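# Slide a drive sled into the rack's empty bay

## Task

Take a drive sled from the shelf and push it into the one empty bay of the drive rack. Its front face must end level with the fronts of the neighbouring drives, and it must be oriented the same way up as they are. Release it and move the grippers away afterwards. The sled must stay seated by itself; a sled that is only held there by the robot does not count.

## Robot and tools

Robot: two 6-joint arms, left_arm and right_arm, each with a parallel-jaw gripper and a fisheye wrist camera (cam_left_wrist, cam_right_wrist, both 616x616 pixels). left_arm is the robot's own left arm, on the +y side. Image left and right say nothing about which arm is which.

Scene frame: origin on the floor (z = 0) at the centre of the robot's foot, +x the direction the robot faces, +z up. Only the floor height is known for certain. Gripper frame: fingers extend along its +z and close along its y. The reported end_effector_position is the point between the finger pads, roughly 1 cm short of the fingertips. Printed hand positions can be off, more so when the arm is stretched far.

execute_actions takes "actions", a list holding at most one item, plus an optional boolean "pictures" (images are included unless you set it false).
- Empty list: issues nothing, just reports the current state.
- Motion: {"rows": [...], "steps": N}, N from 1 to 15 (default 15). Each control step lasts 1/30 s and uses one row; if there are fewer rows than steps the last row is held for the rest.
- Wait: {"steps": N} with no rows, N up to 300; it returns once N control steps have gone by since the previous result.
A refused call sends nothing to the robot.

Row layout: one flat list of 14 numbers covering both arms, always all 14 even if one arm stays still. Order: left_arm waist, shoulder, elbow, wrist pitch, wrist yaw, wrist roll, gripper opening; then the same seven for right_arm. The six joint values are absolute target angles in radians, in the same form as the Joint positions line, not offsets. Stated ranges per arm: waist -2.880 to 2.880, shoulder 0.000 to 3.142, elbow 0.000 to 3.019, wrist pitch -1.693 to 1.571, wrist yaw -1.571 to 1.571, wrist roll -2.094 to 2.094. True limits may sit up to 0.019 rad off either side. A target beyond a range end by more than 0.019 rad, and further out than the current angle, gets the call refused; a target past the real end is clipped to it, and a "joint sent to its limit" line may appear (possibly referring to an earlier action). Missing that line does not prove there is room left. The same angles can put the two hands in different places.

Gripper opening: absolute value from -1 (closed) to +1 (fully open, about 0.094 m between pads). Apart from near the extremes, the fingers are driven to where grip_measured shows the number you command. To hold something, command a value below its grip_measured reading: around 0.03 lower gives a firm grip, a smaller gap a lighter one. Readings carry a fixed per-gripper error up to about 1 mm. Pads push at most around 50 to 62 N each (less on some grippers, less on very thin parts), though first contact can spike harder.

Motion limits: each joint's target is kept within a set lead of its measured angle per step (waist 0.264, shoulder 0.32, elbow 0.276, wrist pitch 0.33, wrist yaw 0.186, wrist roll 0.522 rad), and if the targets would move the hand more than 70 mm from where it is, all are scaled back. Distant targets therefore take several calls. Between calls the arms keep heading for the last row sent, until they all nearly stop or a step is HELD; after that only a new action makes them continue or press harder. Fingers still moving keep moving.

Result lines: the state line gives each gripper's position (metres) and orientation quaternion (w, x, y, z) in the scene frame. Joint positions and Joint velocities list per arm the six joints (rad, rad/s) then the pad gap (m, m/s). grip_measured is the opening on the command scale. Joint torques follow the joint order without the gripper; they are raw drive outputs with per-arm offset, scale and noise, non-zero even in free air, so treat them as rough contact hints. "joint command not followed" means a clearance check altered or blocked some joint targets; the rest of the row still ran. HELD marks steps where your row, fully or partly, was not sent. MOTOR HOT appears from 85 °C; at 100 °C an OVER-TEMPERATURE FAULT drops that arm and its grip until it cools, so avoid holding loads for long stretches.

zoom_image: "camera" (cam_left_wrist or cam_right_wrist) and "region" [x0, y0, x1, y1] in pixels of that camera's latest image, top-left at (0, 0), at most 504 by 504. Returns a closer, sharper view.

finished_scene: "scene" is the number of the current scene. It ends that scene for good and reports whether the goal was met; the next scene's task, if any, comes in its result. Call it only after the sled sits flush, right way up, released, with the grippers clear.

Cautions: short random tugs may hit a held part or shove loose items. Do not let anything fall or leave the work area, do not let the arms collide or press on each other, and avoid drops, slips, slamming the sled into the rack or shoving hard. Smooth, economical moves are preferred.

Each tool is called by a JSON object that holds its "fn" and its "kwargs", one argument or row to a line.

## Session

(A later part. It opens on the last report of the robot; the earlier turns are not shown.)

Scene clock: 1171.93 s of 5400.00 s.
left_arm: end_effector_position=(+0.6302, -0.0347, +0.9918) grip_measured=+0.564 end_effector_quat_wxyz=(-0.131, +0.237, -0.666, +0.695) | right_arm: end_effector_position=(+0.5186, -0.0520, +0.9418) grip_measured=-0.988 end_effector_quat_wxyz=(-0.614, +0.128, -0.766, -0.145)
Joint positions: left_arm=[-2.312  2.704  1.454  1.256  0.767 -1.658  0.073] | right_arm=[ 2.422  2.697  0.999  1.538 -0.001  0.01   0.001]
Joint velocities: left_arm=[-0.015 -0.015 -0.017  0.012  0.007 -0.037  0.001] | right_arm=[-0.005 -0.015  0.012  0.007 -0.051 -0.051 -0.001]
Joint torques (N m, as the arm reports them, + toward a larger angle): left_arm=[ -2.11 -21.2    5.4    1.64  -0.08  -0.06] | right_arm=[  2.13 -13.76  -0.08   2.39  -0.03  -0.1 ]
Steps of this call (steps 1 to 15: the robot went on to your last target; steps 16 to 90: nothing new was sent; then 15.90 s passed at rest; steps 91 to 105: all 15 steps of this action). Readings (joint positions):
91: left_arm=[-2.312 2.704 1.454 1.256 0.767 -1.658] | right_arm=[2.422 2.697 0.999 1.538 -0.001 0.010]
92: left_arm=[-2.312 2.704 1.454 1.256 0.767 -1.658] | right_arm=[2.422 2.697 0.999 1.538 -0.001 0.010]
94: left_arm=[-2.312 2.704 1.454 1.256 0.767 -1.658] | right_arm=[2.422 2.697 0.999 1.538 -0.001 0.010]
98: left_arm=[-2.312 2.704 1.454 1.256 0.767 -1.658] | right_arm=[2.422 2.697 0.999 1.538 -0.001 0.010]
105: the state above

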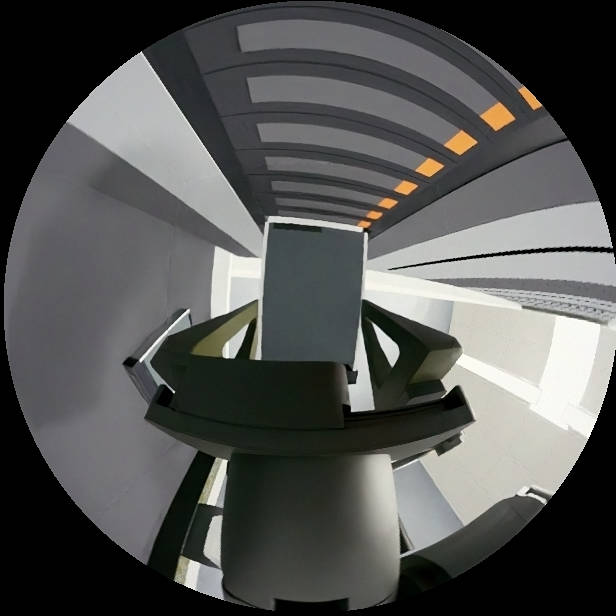

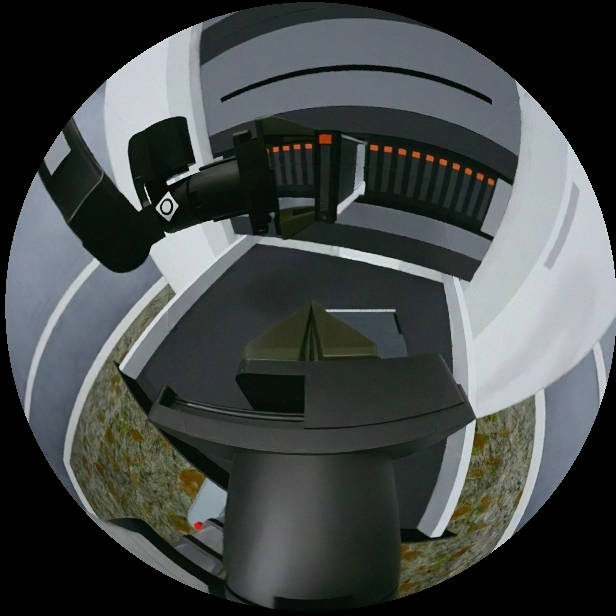

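{"fn": "execute_actions", "kwargs": {
  "actions": [
    {"rows":[[-2.312,2.704,1.487,1.249,0.787,-1.685,0.53,2.43,2.70,1.0,1.55,0,0,-1]],"steps":15}
  ]
}}

{"fn": "zoom_image", "kwargs": {
  "camera": "cam_right_wrist",
  "region": [300,125,400,225]
}}

{"fn": "zoom_image", "kwargs": {
  "camera": "cam_left_wrist",
  "region": [230,170,410,300]
}}

Scene clock: 1185.10 s of 5400.00 s.
left_arm: end_effector_position=(+0.6277, -0.0362, +0.9920) grip_measured=+0.564 end_effector_quat_wxyz=(-0.120, +0.235, -0.666, +0.697) | right_arm: end_effector_position=(+0.5186, -0.0520, +0.9418) grip_measured=-0.988 end_effector_quat_wxyz=(-0.614, +0.128, -0.766, -0.145)
Joint positions: left_arm=[-2.312  2.704  1.454  1.256  0.784 -1.672  0.073] | right_arm=[ 2.422  2.697  0.999  1.538 -0.001  0.01   0.001]
Joint velocities: left_arm=[ 0.005 -0.005  0.017 -0.012 -0.037 -0.022 -0.   ] | right_arm=[-0.015  0.015 -0.002  0.002 -0.037  0.022  0.   ]
Joint torques (N m, as the arm reports them, + toward a larger angle): left_arm=[ -1.04 -21.5    5.43   1.67   0.15  -0.08] | right_arm=[  2.17 -13.86  -0.13   2.37  -0.03  -0.09]
Steps of this call (steps 1 to 15: the robot went on to your last target; steps 16 to 90: nothing new was sent; then 9.67 s passed at rest; steps 91 to 105: all 15 steps of this action). Readings (joint positions):
91: left_arm=[-2.312 2.704 1.454 1.256 0.775 -1.661] | right_arm=[2.422 2.697 0.999 1.538 -0.001 0.010]
92: left_arm=[-2.312 2.704 1.454 1.256 0.780 -1.663] | right_arm=[2.422 2.697 0.999 1.538 -0.001 0.010]
94: left_arm=[-2.312 2.704 1.454 1.256 0.784 -1.666] | right_arm=[2.422 2.697 0.999 1.538 -0.001 0.010]
98: left_arm=[-2.312 2.704 1.454 1.256 0.784 -1.670] | right_arm=[2.422 2.697 0.999 1.538 -0.001 0.010]
105: the state above

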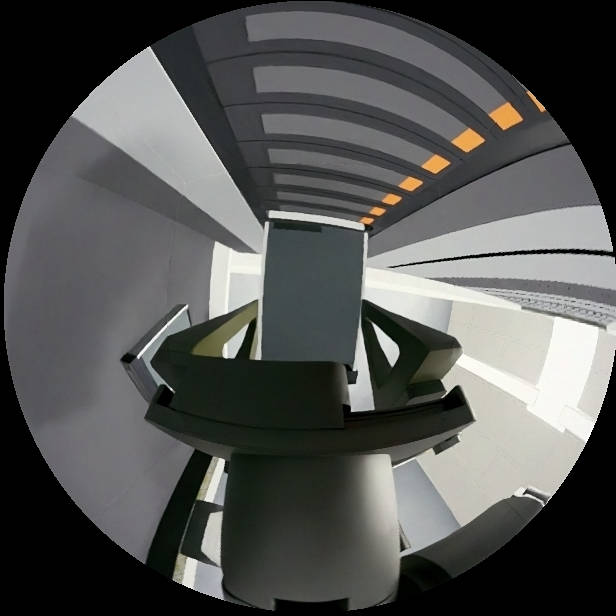

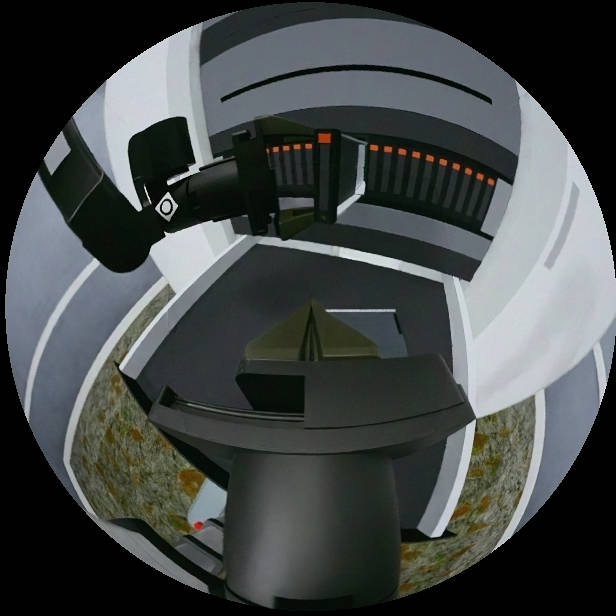

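Region (300, 125, 400, 225) of cam_right_wrist's 616x616 image, scaled by 5.040, with more detail than that image has.

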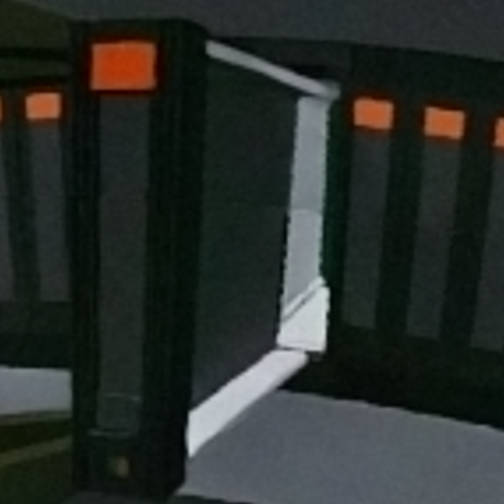

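Region (230, 170, 410, 300) of cam_left_wrist's 616x616 image, scaled by 2.800, with more detail than that image has.

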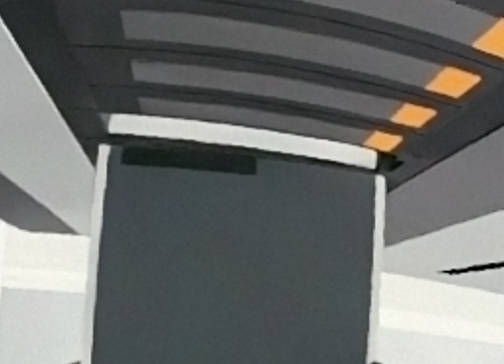

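{"fn": "execute_actions", "kwargs": {
  "actions": [
    {"rows":[[-2.312,2.716,1.487,1.335,0.79,-1.725,0.53,2.43,2.70,1.0,1.55,0,0,-1]],"steps":15}
  ]
}}

{"fn": "zoom_image", "kwargs": {
  "camera": "cam_right_wrist",
  "region": [300,125,400,225]
}}

{"fn": "zoom_image", "kwargs": {
  "camera": "cam_left_wrist",
  "region": [230,170,410,300]
}}

Scene clock: 1196.17 s of 5400.00 s.
left_arm: end_effector_position=(+0.6237, -0.0354, +0.9929) grip_measured=+0.564 end_effector_quat_wxyz=(-0.117, +0.236, -0.656, +0.707) | right_arm: end_effector_position=(+0.5186, -0.0520, +0.9418) grip_measured=-0.988 end_effector_quat_wxyz=(-0.614, +0.128, -0.766, -0.145)
Joint positions: left_arm=[-2.312  2.717  1.454  1.307  0.787 -1.711  0.073] | right_arm=[ 2.422  2.697  0.999  1.538 -0.001  0.01   0.001]
Joint velocities: left_arm=[ 0.005 -0.005  0.012 -0.007  0.051 -0.037 -0.   ] | right_arm=[-0.005 -0.005 -0.022  0.012  0.051  0.007 -0.   ]
Joint torques (N m, as the arm reports them, + toward a larger angle): left_arm=[ -1.11 -21.31   5.29   3.28   0.14  -0.08] | right_arm=[  2.12 -13.92  -0.1    2.39  -0.03  -0.09]
Steps of this call (steps 1 to 15: the robot went on to your last target; steps 16 to 90: nothing new was sent; then 7.57 s passed at rest; steps 91 to 105: all 15 steps of this action). Readings (joint positions):
91: left_arm=[-2.312 2.705 1.454 1.267 0.785 -1.680] | right_arm=[2.422 2.697 0.999 1.538 -0.001 0.010]
92: left_arm=[-2.312 2.707 1.454 1.283 0.786 -1.686] | right_arm=[2.422 2.697 0.999 1.538 -0.001 0.010]
94: left_arm=[-2.312 2.710 1.454 1.300 0.787 -1.696] | right_arm=[2.422 2.697 0.999 1.538 -0.001 0.010]
98: left_arm=[-2.312 2.715 1.454 1.306 0.787 -1.706] | right_arm=[2.422 2.697 0.999 1.538 -0.001 0.010]
105: the state above

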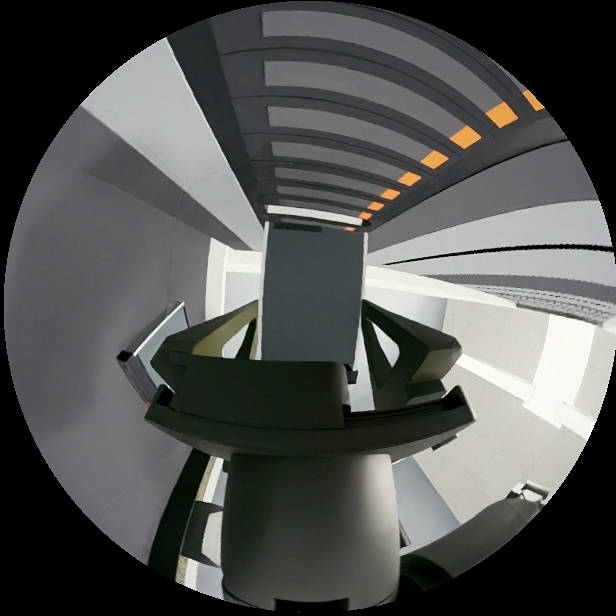

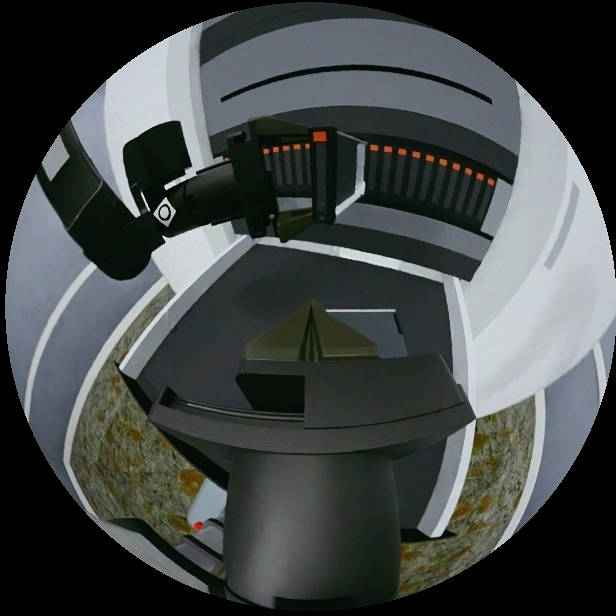

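Region (300, 125, 400, 225) of cam_right_wrist's 616x616 image, scaled by 5.040, with more detail than that image has.

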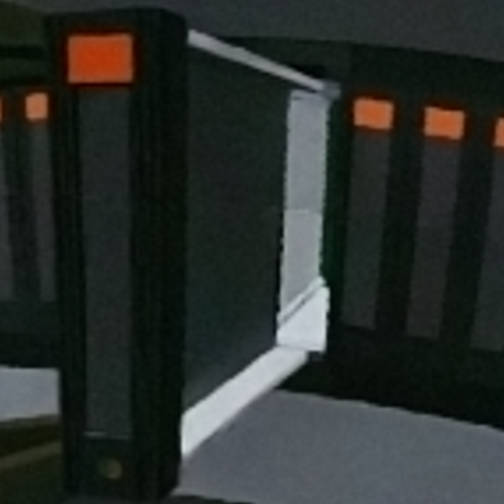

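Region (230, 170, 410, 300) of cam_left_wrist's 616x616 image, scaled by 2.800, with more detail than that image has.

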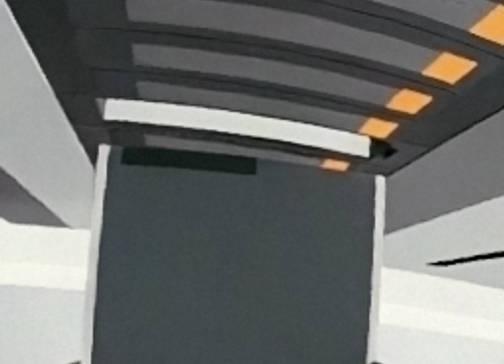

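{"fn": "execute_actions", "kwargs": {
  "actions": [
    {"rows":[[-2.312,2.717,1.49,1.303,0.79,-1.725,0.53,2.43,2.70,1.0,1.55,0,0,-1],[-2.312,2.718,1.493,1.30,0.79,-1.725,0.53,2.43,2.70,1.0,1.55,0,0,-1],[-2.312,2.719,1.496,1.297,0.79,-1.725,0.53,2.43,2.70,1.0,1.55,0,0,-1],[-2.312,2.72,1.499,1.294,0.79,-1.725,0.53,2.43,2.70,1.0,1.55,0,0,-1],[-2.312,2.721,1.502,1.291,0.79,-1.725,0.53,2.43,2.70,1.0,1.55,0,0,-1],[-2.312,2.722,1.505,1.289,0.79,-1.725,0.53,2.43,2.70,1.0,1.55,0,0,-1],[-2.312,2.723,1.508,1.286,0.79,-1.725,0.53,2.43,2.70,1.0,1.55,0,0,-1],[-2.312,2.724,1.511,1.283,0.79,-1.725,0.53,2.43,2.70,1.0,1.55,0,0,-1],[-2.312,2.725,1.514,1.281,0.79,-1.725,0.53,2.43,2.70,1.0,1.55,0,0,-1]],"steps":15}
  ]
}}

{"fn": "zoom_image", "kwargs": {
  "camera": "cam_right_wrist",
  "region": [300,125,400,225]
}}

{"fn": "zoom_image", "kwargs": {
  "camera": "cam_left_wrist",
  "region": [230,170,410,300]
}}

Scene clock: 1207.63 s of 5400.00 s.
left_arm: end_effector_position=(+0.6307, -0.0374, +0.9925) grip_measured=+0.564 end_effector_quat_wxyz=(-0.117, +0.236, -0.656, +0.707) | right_arm: end_effector_position=(+0.5186, -0.0520, +0.9418) grip_measured=-0.988 end_effector_quat_wxyz=(-0.614, +0.128, -0.766, -0.145)
Joint positions: left_arm=[-2.312  2.723  1.479  1.289  0.787 -1.713  0.073] | right_arm=[ 2.422  2.697  0.999  1.538 -0.001  0.01   0.001]
Joint velocities: left_arm=[-0.015 -0.005 -0.017 -0.002  0.051 -0.037 -0.   ] | right_arm=[-0.005  0.005 -0.007  0.007 -0.007 -0.007 -0.   ]
Joint torques (N m, as the arm reports them, + toward a larger angle): left_arm=[ -1.14 -20.81   5.49   1.72   0.12  -0.07] | right_arm=[  2.16 -13.87  -0.12   2.38  -0.03  -0.1 ]
Steps of this call (steps 1 to 15: the robot went on to your last target; steps 16 to 90: nothing new was sent; then 7.97 s passed at rest; steps 91 to 105: all 15 steps of this action). Readings (joint positions):
91: left_arm=[-2.312 2.717 1.454 1.307 0.787 -1.713] | right_arm=[2.422 2.697 0.999 1.538 -0.001 0.010]
92: left_arm=[-2.312 2.717 1.454 1.307 0.787 -1.713] | right_arm=[2.422 2.697 0.999 1.538 -0.001 0.010]
94: left_arm=[-2.312 2.718 1.457 1.305 0.787 -1.713] | right_arm=[2.422 2.697 0.999 1.538 -0.001 0.010]
98: left_arm=[-2.312 2.722 1.470 1.296 0.787 -1.713] | right_arm=[2.422 2.697 0.999 1.538 -0.001 0.010]
105: the state above

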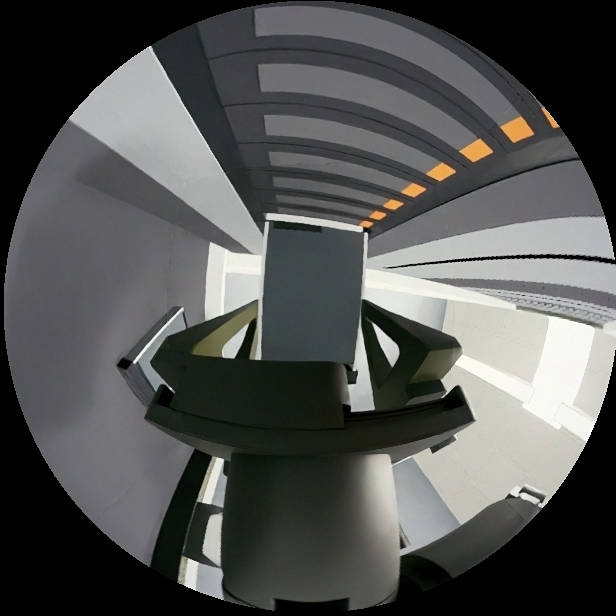

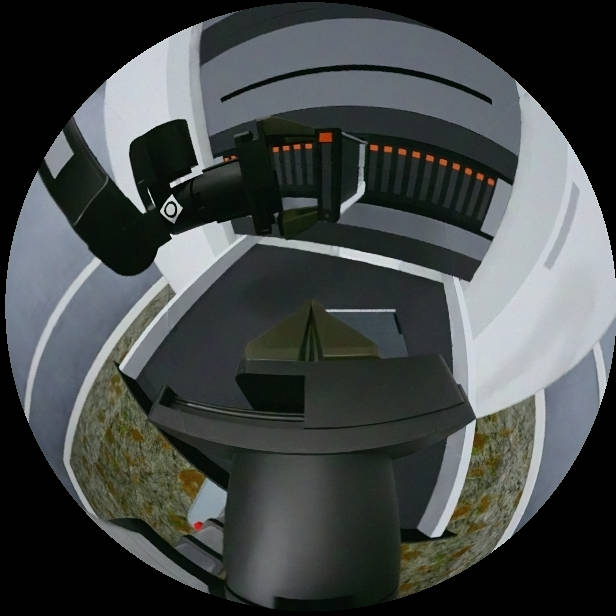

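Region (300, 125, 400, 225) of cam_right_wrist's 616x616 image, scaled by 5.040, with more detail than that image has.

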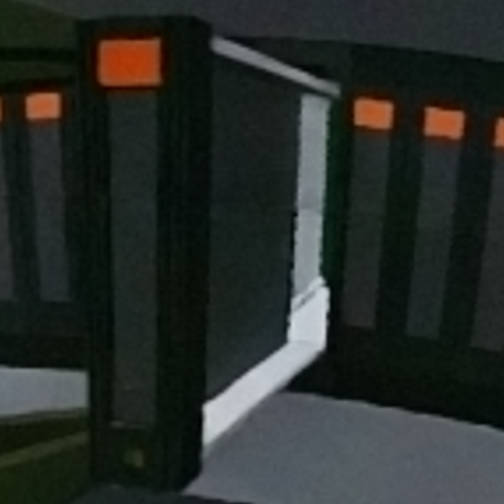

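Region (230, 170, 410, 300) of cam_left_wrist's 616x616 image, scaled by 2.800, with more detail than that image has.

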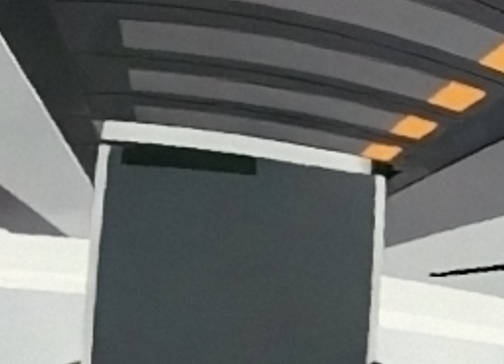

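{"fn": "execute_actions", "kwargs": {
  "actions": [
    {"rows":[[-2.312,2.735,1.514,1.357,0.79,-1.725,0.53,2.43,2.70,1.0,1.55,0,0,-1]],"steps":15}
  ]
}}

{"fn": "zoom_image", "kwargs": {
  "camera": "cam_right_wrist",
  "region": [300,125,400,225]
}}

{"fn": "zoom_image", "kwargs": {
  "camera": "cam_left_wrist",
  "region": [230,170,410,300]
}}

Scene clock: 1214.13 s of 5400.00 s.
left_arm: end_effector_position=(+0.6273, -0.0365, +0.9922) grip_measured=+0.564 end_effector_quat_wxyz=(-0.125, +0.227, -0.651, +0.713) | right_arm: end_effector_position=(+0.5186, -0.0520, +0.9418) grip_measured=-0.988 end_effector_quat_wxyz=(-0.614, +0.128, -0.766, -0.145)
Joint positions: left_arm=[-2.312  2.736  1.479  1.329  0.787 -1.713  0.073] | right_arm=[ 2.422  2.697  0.999  1.538 -0.001  0.01   0.001]
Joint velocities: left_arm=[-0.015  0.005  0.007 -0.007 -0.022 -0.022 -0.001] | right_arm=[-0.005 -0.005 -0.002 -0.012 -0.051  0.066 -0.   ]
Joint torques (N m, as the arm reports them, + toward a larger angle): left_arm=[ -1.13 -21.47   5.45   3.29   0.12  -0.06] | right_arm=[  2.13 -13.61  -0.09   2.37  -0.03  -0.07]
Steps of this call (steps 1 to 15: the robot went on to your last target; steps 16 to 90: nothing new was sent; then 3.00 s passed at rest; steps 91 to 105: all 15 steps of this action). Readings (joint positions):
91: left_arm=[-2.312 2.725 1.479 1.297 0.787 -1.713] | right_arm=[2.422 2.697 0.999 1.538 -0.001 0.010]
92: left_arm=[-2.312 2.726 1.479 1.310 0.787 -1.713] | right_arm=[2.422 2.697 0.999 1.538 -0.001 0.010]
94: left_arm=[-2.312 2.730 1.479 1.323 0.787 -1.713] | right_arm=[2.422 2.697 0.999 1.538 -0.001 0.010]
98: left_arm=[-2.312 2.734 1.479 1.328 0.787 -1.713] | right_arm=[2.422 2.697 0.999 1.538 -0.001 0.010]
105: the state above

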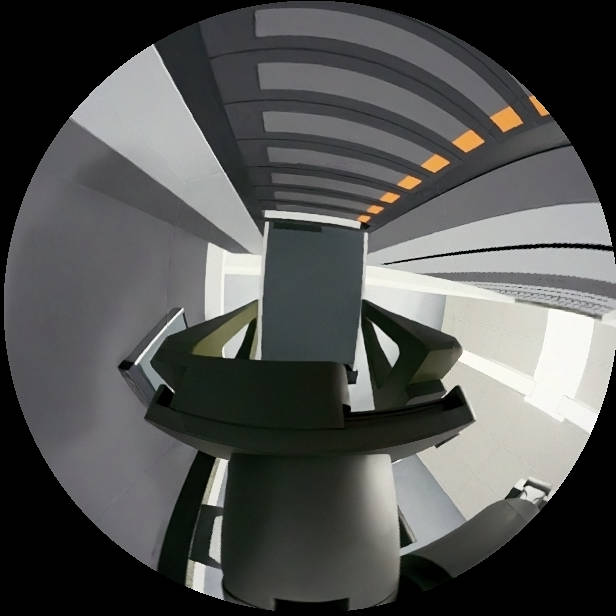

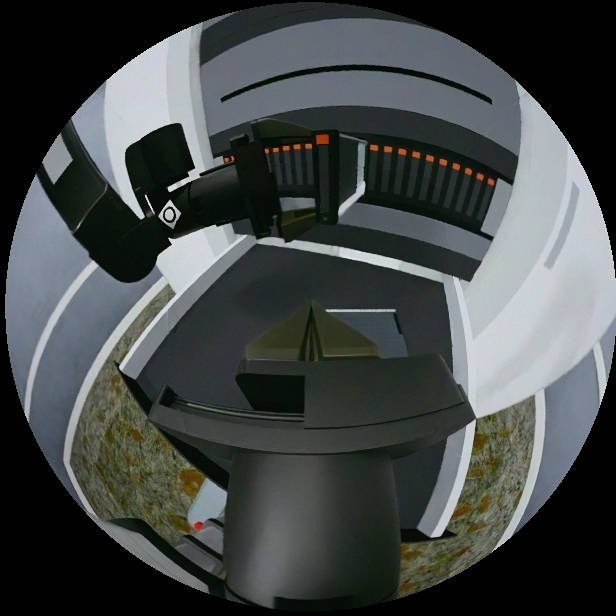

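Region (300, 125, 400, 225) of cam_right_wrist's 616x616 image, scaled by 5.040, with more detail than that image has.

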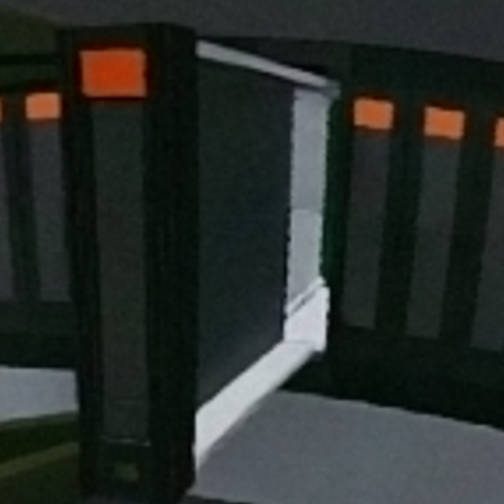

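Region (230, 170, 410, 300) of cam_left_wrist's 616x616 image, scaled by 2.800, with more detail than that image has.

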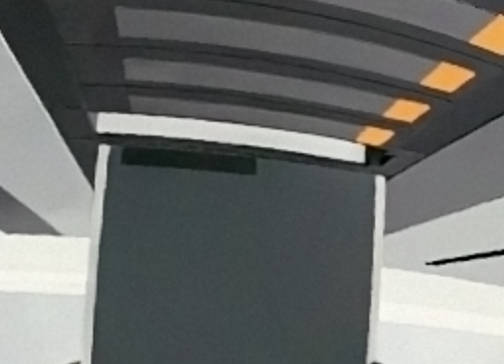

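{"fn": "execute_actions", "kwargs": {
  "actions": [
    {"rows":[[-2.312,2.738,1.517,1.326,0.79,-1.725,0.53,2.43,2.70,1.0,1.55,0,0,-1],[-2.312,2.74,1.52,1.324,0.79,-1.725,0.53,2.43,2.70,1.0,1.55,0,0,-1],[-2.312,2.742,1.523,1.322,0.79,-1.725,0.53,2.43,2.70,1.0,1.55,0,0,-1],[-2.312,2.744,1.526,1.32,0.79,-1.725,0.53,2.43,2.70,1.0,1.55,0,0,-1],[-2.312,2.745,1.529,1.318,0.79,-1.725,0.53,2.43,2.70,1.0,1.55,0,0,-1],[-2.312,2.746,1.532,1.316,0.79,-1.725,0.53,2.43,2.70,1.0,1.55,0,0,-1],[-2.312,2.747,1.535,1.314,0.79,-1.725,0.53,2.43,2.70,1.0,1.55,0,0,-1],[-2.312,2.748,1.538,1.312,0.79,-1.725,0.53,2.43,2.70,1.0,1.55,0,0,-1],[-2.312,2.749,1.541,1.31,0.79,-1.725,0.53,2.43,2.70,1.0,1.55,0,0,-1],[-2.312,2.75,1.544,1.308,0.79,-1.725,0.53,2.43,2.70,1.0,1.55,0,0,-1]],"steps":15}
  ]
}}

{"fn": "zoom_image", "kwargs": {
  "camera": "cam_right_wrist",
  "region": [300,125,400,225]
}}

{"fn": "zoom_image", "kwargs": {
  "camera": "cam_left_wrist",
  "region": [230,170,410,300]
}}

Scene clock: 1228.63 s of 5400.00 s.
left_arm: end_effector_position=(+0.6332, -0.0384, +0.9886) grip_measured=+0.564 end_effector_quat_wxyz=(-0.125, +0.227, -0.651, +0.713) | right_arm: end_effector_position=(+0.5186, -0.0520, +0.9418) grip_measured=-0.988 end_effector_quat_wxyz=(-0.614, +0.128, -0.766, -0.145)
Joint positions: left_arm=[-2.312  2.749  1.508  1.315  0.787 -1.713  0.073] | right_arm=[ 2.422  2.697  0.999  1.538 -0.001  0.01   0.001]
Joint velocities: left_arm=[-0.005 -0.005 -0.027 -0.007 -0.007  0.007  0.001] | right_arm=[-0.005  0.005 -0.017 -0.022  0.007 -0.081 -0.001]
Joint torques (N m, as the arm reports them, + toward a larger angle): left_arm=[ -1.22 -21.18   5.72   1.66   0.11  -0.08] | right_arm=[  2.2  -13.65  -0.15   2.39  -0.02  -0.07]
Steps of this call (steps 1 to 15: the robot went on to your last target; steps 16 to 90: nothing new was sent; then 11.00 s passed at rest; steps 91 to 105: all 15 steps of this action). Readings (joint positions):
91: left_arm=[-2.312 2.736 1.479 1.329 0.787 -1.713] | right_arm=[2.422 2.697 0.999 1.538 -0.001 0.010]
92: left_arm=[-2.312 2.736 1.480 1.329 0.787 -1.713] | right_arm=[2.422 2.697 0.999 1.538 -0.001 0.010]
94: left_arm=[-2.312 2.738 1.484 1.329 0.787 -1.713] | right_arm=[2.422 2.697 0.999 1.538 -0.001 0.010]
98: left_arm=[-2.312 2.744 1.497 1.323 0.787 -1.713] | right_arm=[2.422 2.697 0.999 1.538 -0.001 0.010]
105: the state above

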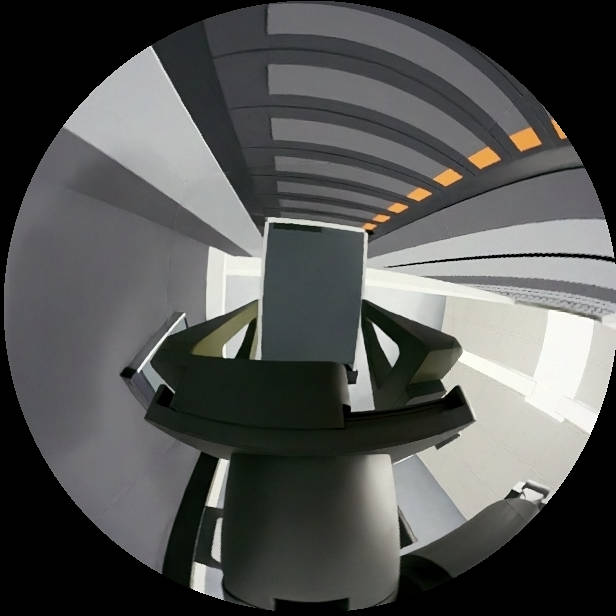

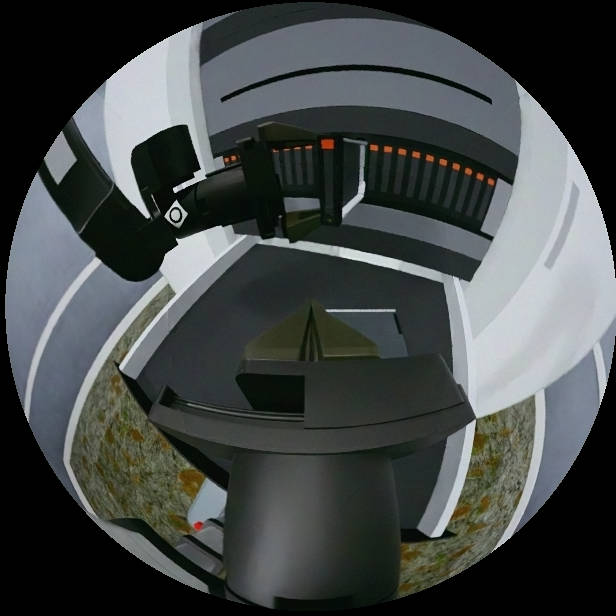

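Region (300, 125, 400, 225) of cam_right_wrist's 616x616 image, scaled by 5.040, with more detail than that image has.

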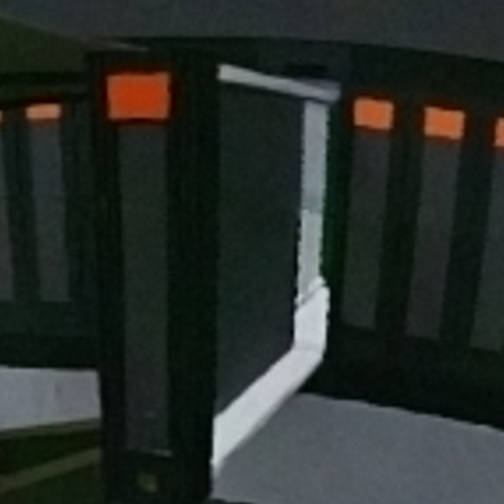

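Region (230, 170, 410, 300) of cam_left_wrist's 616x616 image, scaled by 2.800, with more detail than that image has.

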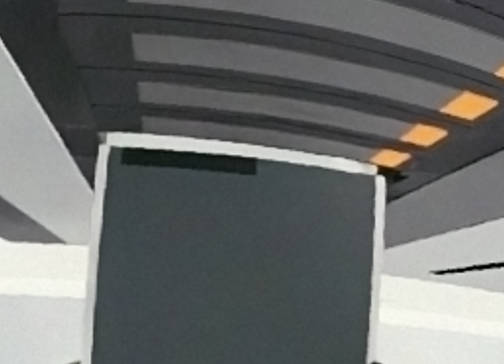

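{"fn": "execute_actions", "kwargs": {
  "actions": [
    {"rows":[[-2.312,2.75,1.547,1.312,0.79,-1.725,0.53,2.43,2.70,1.0,1.55,0,0,-1],[-2.312,2.75,1.55,1.309,0.79,-1.725,0.53,2.43,2.70,1.0,1.55,0,0,-1],[-2.312,2.75,1.553,1.306,0.79,-1.725,0.53,2.43,2.70,1.0,1.55,0,0,-1],[-2.312,2.75,1.556,1.303,0.79,-1.725,0.53,2.43,2.70,1.0,1.55,0,0,-1],[-2.312,2.75,1.559,1.30,0.79,-1.725,0.53,2.43,2.70,1.0,1.55,0,0,-1],[-2.312,2.75,1.562,1.297,0.79,-1.725,0.53,2.43,2.70,1.0,1.55,0,0,-1],[-2.312,2.75,1.565,1.295,0.79,-1.725,0.53,2.43,2.70,1.0,1.55,0,0,-1]],"steps":15}
  ]
}}

{"fn": "zoom_image", "kwargs": {
  "camera": "cam_right_wrist",
  "region": [300,125,400,225]
}}

{"fn": "zoom_image", "kwargs": {
  "camera": "cam_left_wrist",
  "region": [230,170,410,300]
}}

Scene clock: 1237.33 s of 5400.00 s.
left_arm: end_effector_position=(+0.6366, -0.0398, +0.9893) grip_measured=+0.564 end_effector_quat_wxyz=(-0.124, +0.225, -0.651, +0.714) | right_arm: end_effector_position=(+0.5186, -0.0520, +0.9418) grip_measured=-0.988 end_effector_quat_wxyz=(-0.614, +0.128, -0.766, -0.145)
Joint positions: left_arm=[-2.312  2.751  1.521  1.305  0.791 -1.713  0.073] | right_arm=[ 2.422  2.697  0.999  1.538 -0.001  0.01   0.001]
Joint velocities: left_arm=[-0.015  0.005  0.012 -0.002  0.037 -0.037 -0.001] | right_arm=[ 0.005 -0.005  0.017 -0.012  0.022 -0.022  0.001]
Joint torques (N m, as the arm reports them, + toward a larger angle): left_arm=[ -1.29 -21.81   6.24   1.5   -0.1   -0.06] | right_arm=[  2.33 -13.6   -0.09   2.37  -0.04  -0.08]
Steps of this call (steps 1 to 15: the robot went on to your last target; steps 16 to 90: nothing new was sent; then 5.20 s passed at rest; steps 91 to 105: all 15 steps of this action). Readings (joint positions):
91: left_arm=[-2.312 2.749 1.508 1.315 0.787 -1.713] | right_arm=[2.422 2.697 0.999 1.538 -0.001 0.010]
92: left_arm=[-2.312 2.749 1.508 1.315 0.787 -1.713] | right_arm=[2.422 2.697 0.999 1.538 -0.001 0.010]
94: left_arm=[-2.312 2.750 1.512 1.314 0.787 -1.713] | right_arm=[2.422 2.697 0.999 1.538 -0.001 0.010]
98: left_arm=[-2.312 2.751 1.521 1.305 0.791 -1.713] | right_arm=[2.422 2.697 0.999 1.538 -0.001 0.010]
105: the state above

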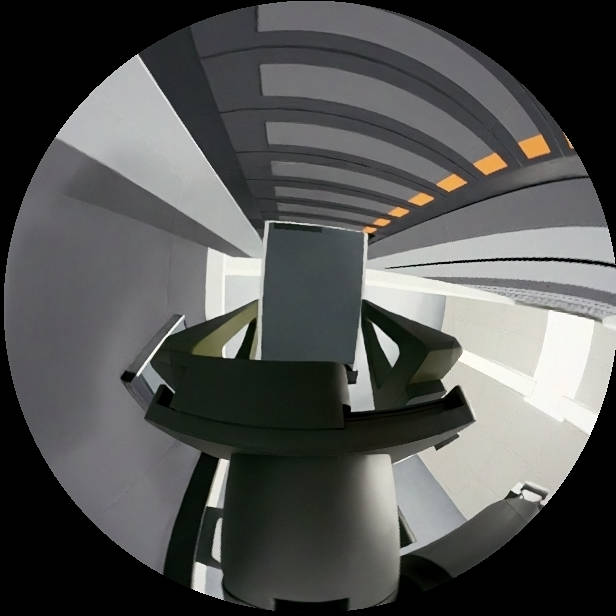

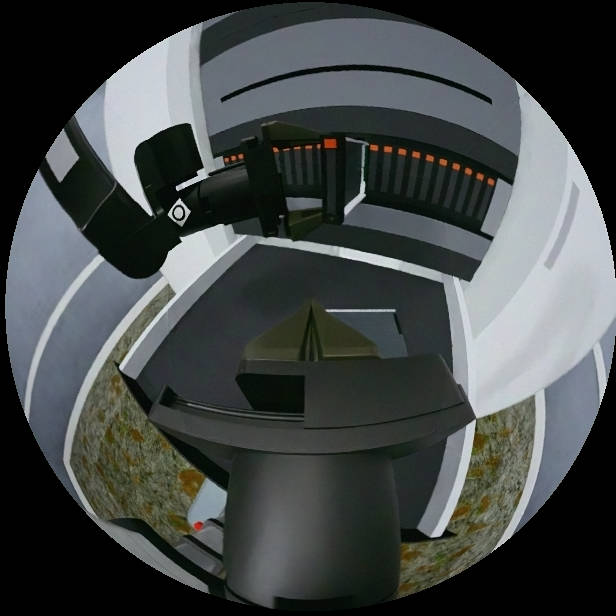

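Region (300, 125, 400, 225) of cam_right_wrist's 616x616 image, scaled by 5.040, with more detail than that image has.

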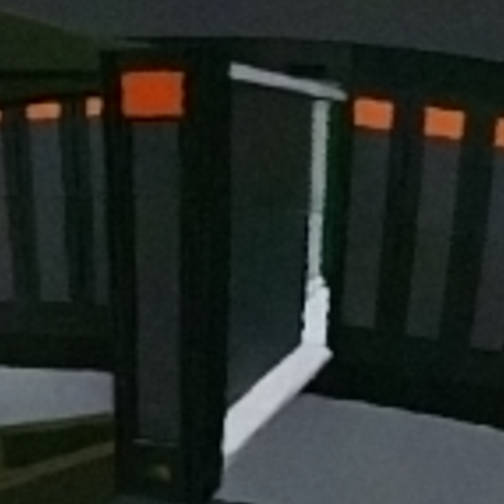

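Region (230, 170, 410, 300) of cam_left_wrist's 616x616 image, scaled by 2.800, with more detail than that image has.

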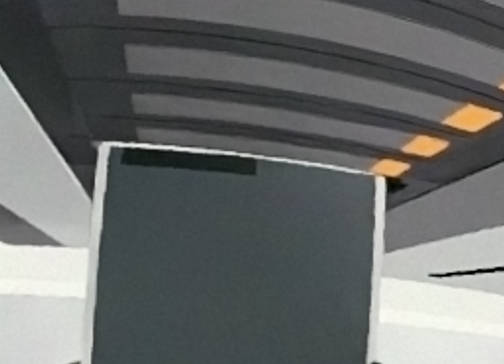

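{"fn": "execute_actions", "kwargs": {
  "actions": [
    {"rows":[[-2.312,2.745,1.505,1.335,0.772,-1.725,0.53,2.43,2.70,1.0,1.55,0,0,-1]],"steps":15}
  ]
}}

{"fn": "zoom_image", "kwargs": {
  "camera": "cam_right_wrist",
  "region": [320,130,390,220]
}}

{"fn": "zoom_image", "kwargs": {
  "camera": "cam_left_wrist",
  "region": [230,170,410,300]
}}

Scene clock: 1249.13 s of 5400.00 s.
left_arm: end_effector_position=(+0.6333, -0.0370, +0.9850) grip_measured=+0.564 end_effector_quat_wxyz=(-0.126, +0.235, -0.652, +0.710) | right_arm: end_effector_position=(+0.5186, -0.0520, +0.9418) grip_measured=-0.988 end_effector_quat_wxyz=(-0.614, +0.128, -0.766, -0.145)
Joint positions: left_arm=[-2.312  2.751  1.504  1.309  0.775 -1.713  0.073] | right_arm=[ 2.422  2.697  0.999  1.538 -0.001  0.01   0.001]
Joint velocities: left_arm=[-0.005 -0.005 -0.012 -0.012  0.007 -0.007  0.001] | right_arm=[ 0.005 -0.005  0.002 -0.007 -0.051  0.007 -0.001]
Joint torques (N m, as the arm reports them, + toward a larger angle): left_arm=[ -0.92 -22.21   3.36   3.15  -0.16  -0.06] | right_arm=[  2.23 -13.94  -0.1    2.38  -0.03  -0.09]
Steps of this call (steps 1 to 15: the robot went on to your last target; steps 16 to 90: nothing new was sent; then 8.30 s passed at rest; steps 91 to 105: all 15 steps of this action). Readings (joint positions):
91: left_arm=[-2.312 2.751 1.518 1.306 0.787 -1.713] | right_arm=[2.422 2.697 0.999 1.538 -0.001 0.010]
92: left_arm=[-2.312 2.751 1.515 1.309 0.781 -1.713] | right_arm=[2.422 2.697 0.999 1.538 -0.001 0.010]
94: left_arm=[-2.312 2.751 1.508 1.309 0.776 -1.713] | right_arm=[2.422 2.697 0.999 1.538 -0.001 0.010]
98: left_arm=[-2.312 2.751 1.504 1.309 0.775 -1.713] | right_arm=[2.422 2.697 0.999 1.538 -0.001 0.010]
105: the state above

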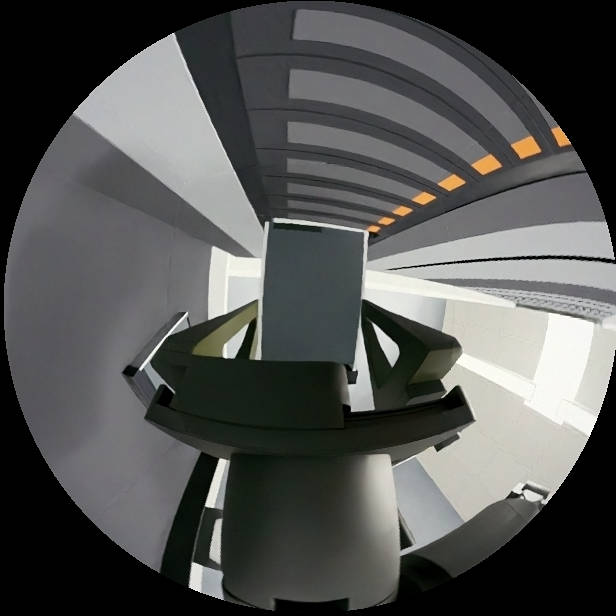

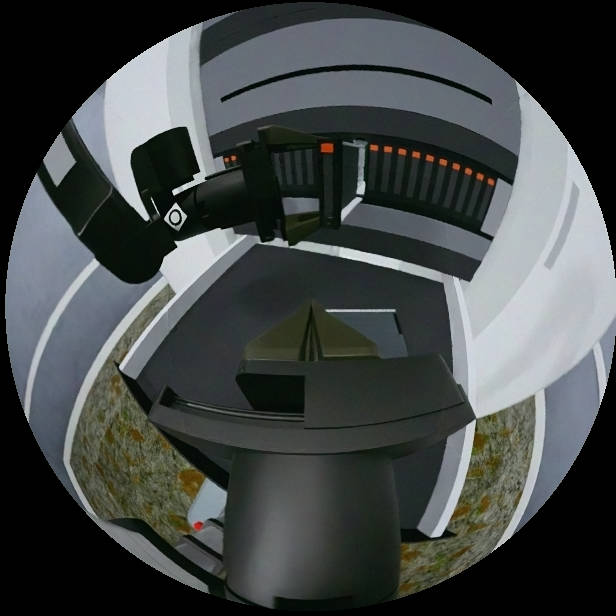

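Region (320, 130, 390, 220) of cam_right_wrist's 616x616 image, scaled by 5.600, with more detail than that image has.

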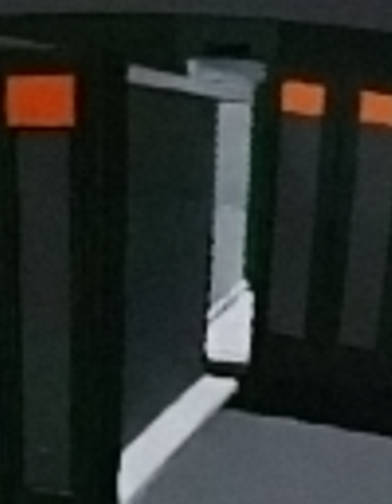

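Region (230, 170, 410, 300) of cam_left_wrist's 616x616 image, scaled by 2.800, with more detail than that image has.

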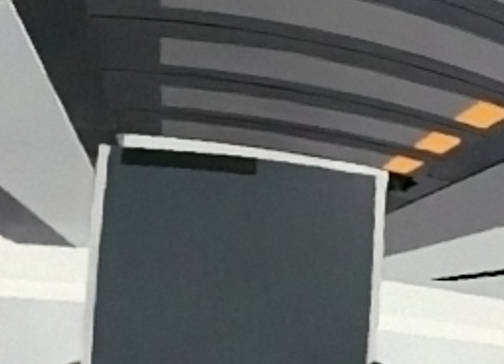

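{"fn": "execute_actions", "kwargs": {
  "actions": [
    {"rows":[[-2.312,2.711,1.50,1.335,0.772,-1.725,0.53,2.43,2.70,1.0,1.55,0,0,-1]],"steps":15}
  ]
}}

{"fn": "zoom_image", "kwargs": {
  "camera": "cam_right_wrist",
  "region": [320,130,390,220]
}}

{"fn": "zoom_image", "kwargs": {
  "camera": "cam_left_wrist",
  "region": [230,170,410,300]
}}

Scene clock: 1260.60 s of 5400.00 s.
left_arm: end_effector_position=(+0.6342, -0.0371, +0.9871) grip_measured=+0.564 end_effector_quat_wxyz=(-0.127, +0.234, -0.651, +0.711) | right_arm: end_effector_position=(+0.5186, -0.0520, +0.9418) grip_measured=-0.988 end_effector_quat_wxyz=(-0.614, +0.128, -0.766, -0.145)
Joint positions: left_arm=[-2.312  2.748  1.504  1.309  0.775 -1.713  0.073] | right_arm=[ 2.422  2.697  0.999  1.538 -0.001  0.01   0.001]
Joint velocities: left_arm=[-0.005  0.005 -0.017  0.012  0.007 -0.066 -0.   ] | right_arm=[-0.005 -0.015  0.022 -0.002  0.037 -0.066 -0.   ]
Joint torques (N m, as the arm reports them, + toward a larger angle): left_arm=[ -1.23 -24.55   2.99   3.17  -0.17  -0.06] | right_arm=[  2.17 -13.89  -0.14   2.44  -0.03  -0.09]
Steps of this call (steps 1 to 15: the robot went on to your last target; steps 16 to 90: nothing new was sent; then 7.97 s passed at rest; steps 91 to 105: all 15 steps of this action). Readings (joint positions):
91: left_arm=[-2.312 2.751 1.504 1.309 0.775 -1.713] | right_arm=[2.422 2.697 0.999 1.538 -0.001 0.010]
92: left_arm=[-2.312 2.751 1.504 1.309 0.775 -1.713] | right_arm=[2.422 2.697 0.999 1.538 -0.001 0.010]
94: left_arm=[-2.312 2.751 1.504 1.309 0.775 -1.713] | right_arm=[2.422 2.697 0.999 1.538 -0.001 0.010]
98: left_arm=[-2.312 2.749 1.504 1.309 0.775 -1.713] | right_arm=[2.422 2.697 0.999 1.538 -0.001 0.010]
105: the state above

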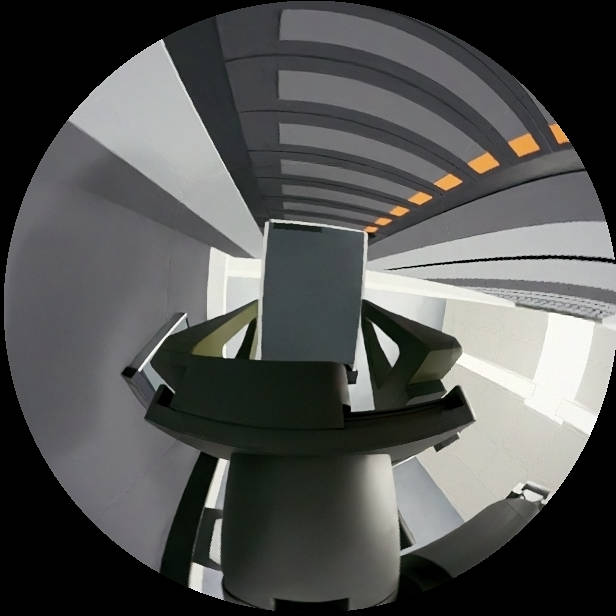

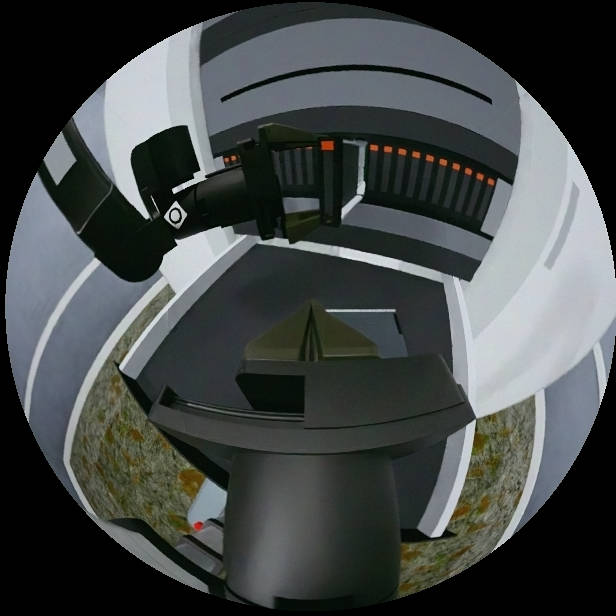

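Region (320, 130, 390, 220) of cam_right_wrist's 616x616 image, scaled by 5.600, with more detail than that image has.

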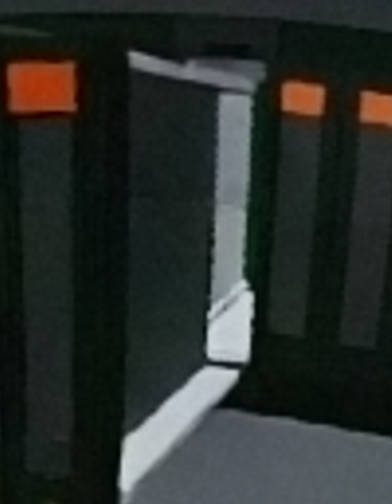

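Region (230, 170, 410, 300) of cam_left_wrist's 616x616 image, scaled by 2.800, with more detail than that image has.

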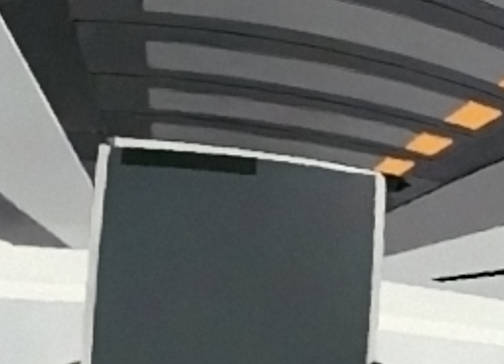

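{"fn": "execute_actions", "kwargs": {
  "actions": [
    {"rows":[[-2.312,2.711,1.50,1.348,0.772,-1.725,0.53,2.43,2.70,1.0,1.55,0,0,-1]],"steps":12}
  ]
}}

{"fn": "zoom_image", "kwargs": {
  "camera": "cam_right_wrist",
  "region": [320,130,390,220]
}}

{"fn": "zoom_image", "kwargs": {
  "camera": "cam_left_wrist",
  "region": [230,170,410,300]
}}

Scene clock: 1268.37 s of 5400.00 s.
left_arm: end_effector_position=(+0.6335, -0.0368, +0.9891) grip_measured=+0.564 end_effector_quat_wxyz=(-0.129, +0.231, -0.650, +0.713) | right_arm: end_effector_position=(+0.5186, -0.0520, +0.9418) grip_measured=-0.988 end_effector_quat_wxyz=(-0.614, +0.128, -0.766, -0.145)
Joint positions: left_arm=[-2.312  2.747  1.502  1.32   0.775 -1.713  0.073] | right_arm=[ 2.422  2.697  0.999  1.538 -0.001  0.01   0.001]
Joint velocities: left_arm=[-0.024  0.005  0.002 -0.007 -0.037 -0.081  0.001] | right_arm=[-0.005 -0.005  0.002  0.012 -0.066 -0.007 -0.001]
Joint torques (N m, as the arm reports them, + toward a larger angle): left_arm=[ -1.3  -24.58   3.19   3.26  -0.18  -0.06] | right_arm=[  2.06 -13.79  -0.08   2.36  -0.04  -0.1 ]
Steps of this call (steps 1 to 15: the robot went on to your last target; steps 16 to 90: nothing new was sent; then 4.37 s passed at rest; steps 91 to 102: all 12 steps of this action). Readings (joint positions):
91: left_arm=[-2.312 2.748 1.504 1.311 0.775 -1.713] | right_arm=[2.422 2.697 0.999 1.538 -0.001 0.010]
92: left_arm=[-2.312 2.748 1.503 1.315 0.775 -1.713] | right_arm=[2.422 2.697 0.999 1.538 -0.001 0.010]
94: left_arm=[-2.312 2.747 1.502 1.318 0.775 -1.713] | right_arm=[2.422 2.697 0.999 1.538 -0.001 0.010]
98: left_arm=[-2.312 2.747 1.502 1.320 0.775 -1.713] | right_arm=[2.422 2.697 0.999 1.538 -0.001 0.010]
102: the state above

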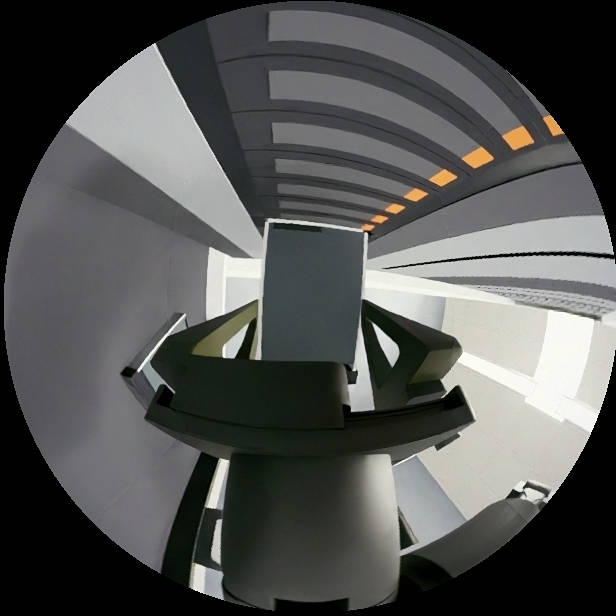

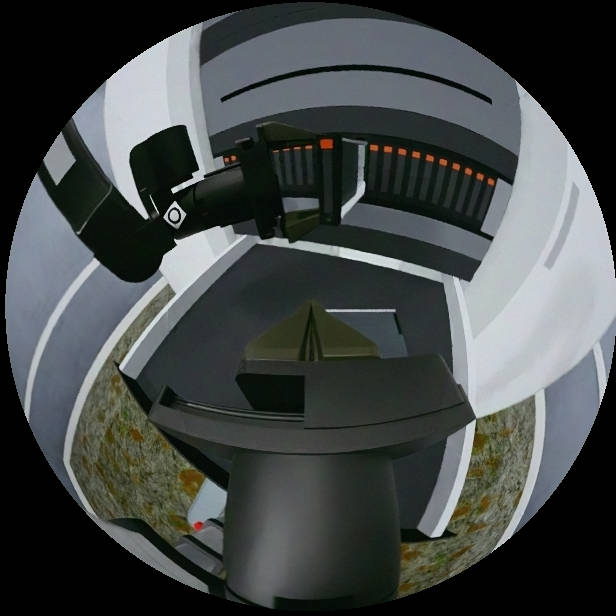

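Region (320, 130, 390, 220) of cam_right_wrist's 616x616 image, scaled by 5.600, with more detail than that image has.

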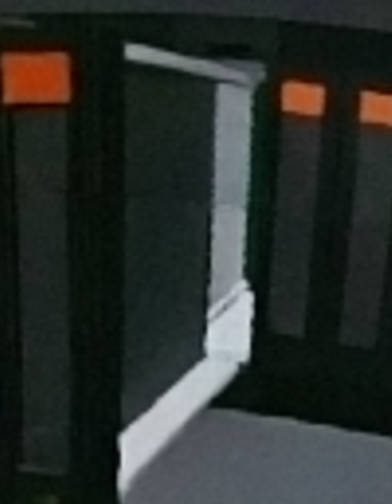

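Region (230, 170, 410, 300) of cam_left_wrist's 616x616 image, scaled by 2.800, with more detail than that image has.

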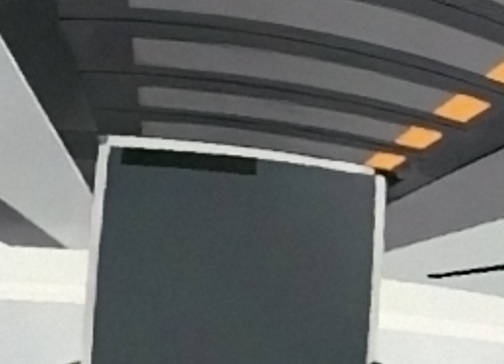

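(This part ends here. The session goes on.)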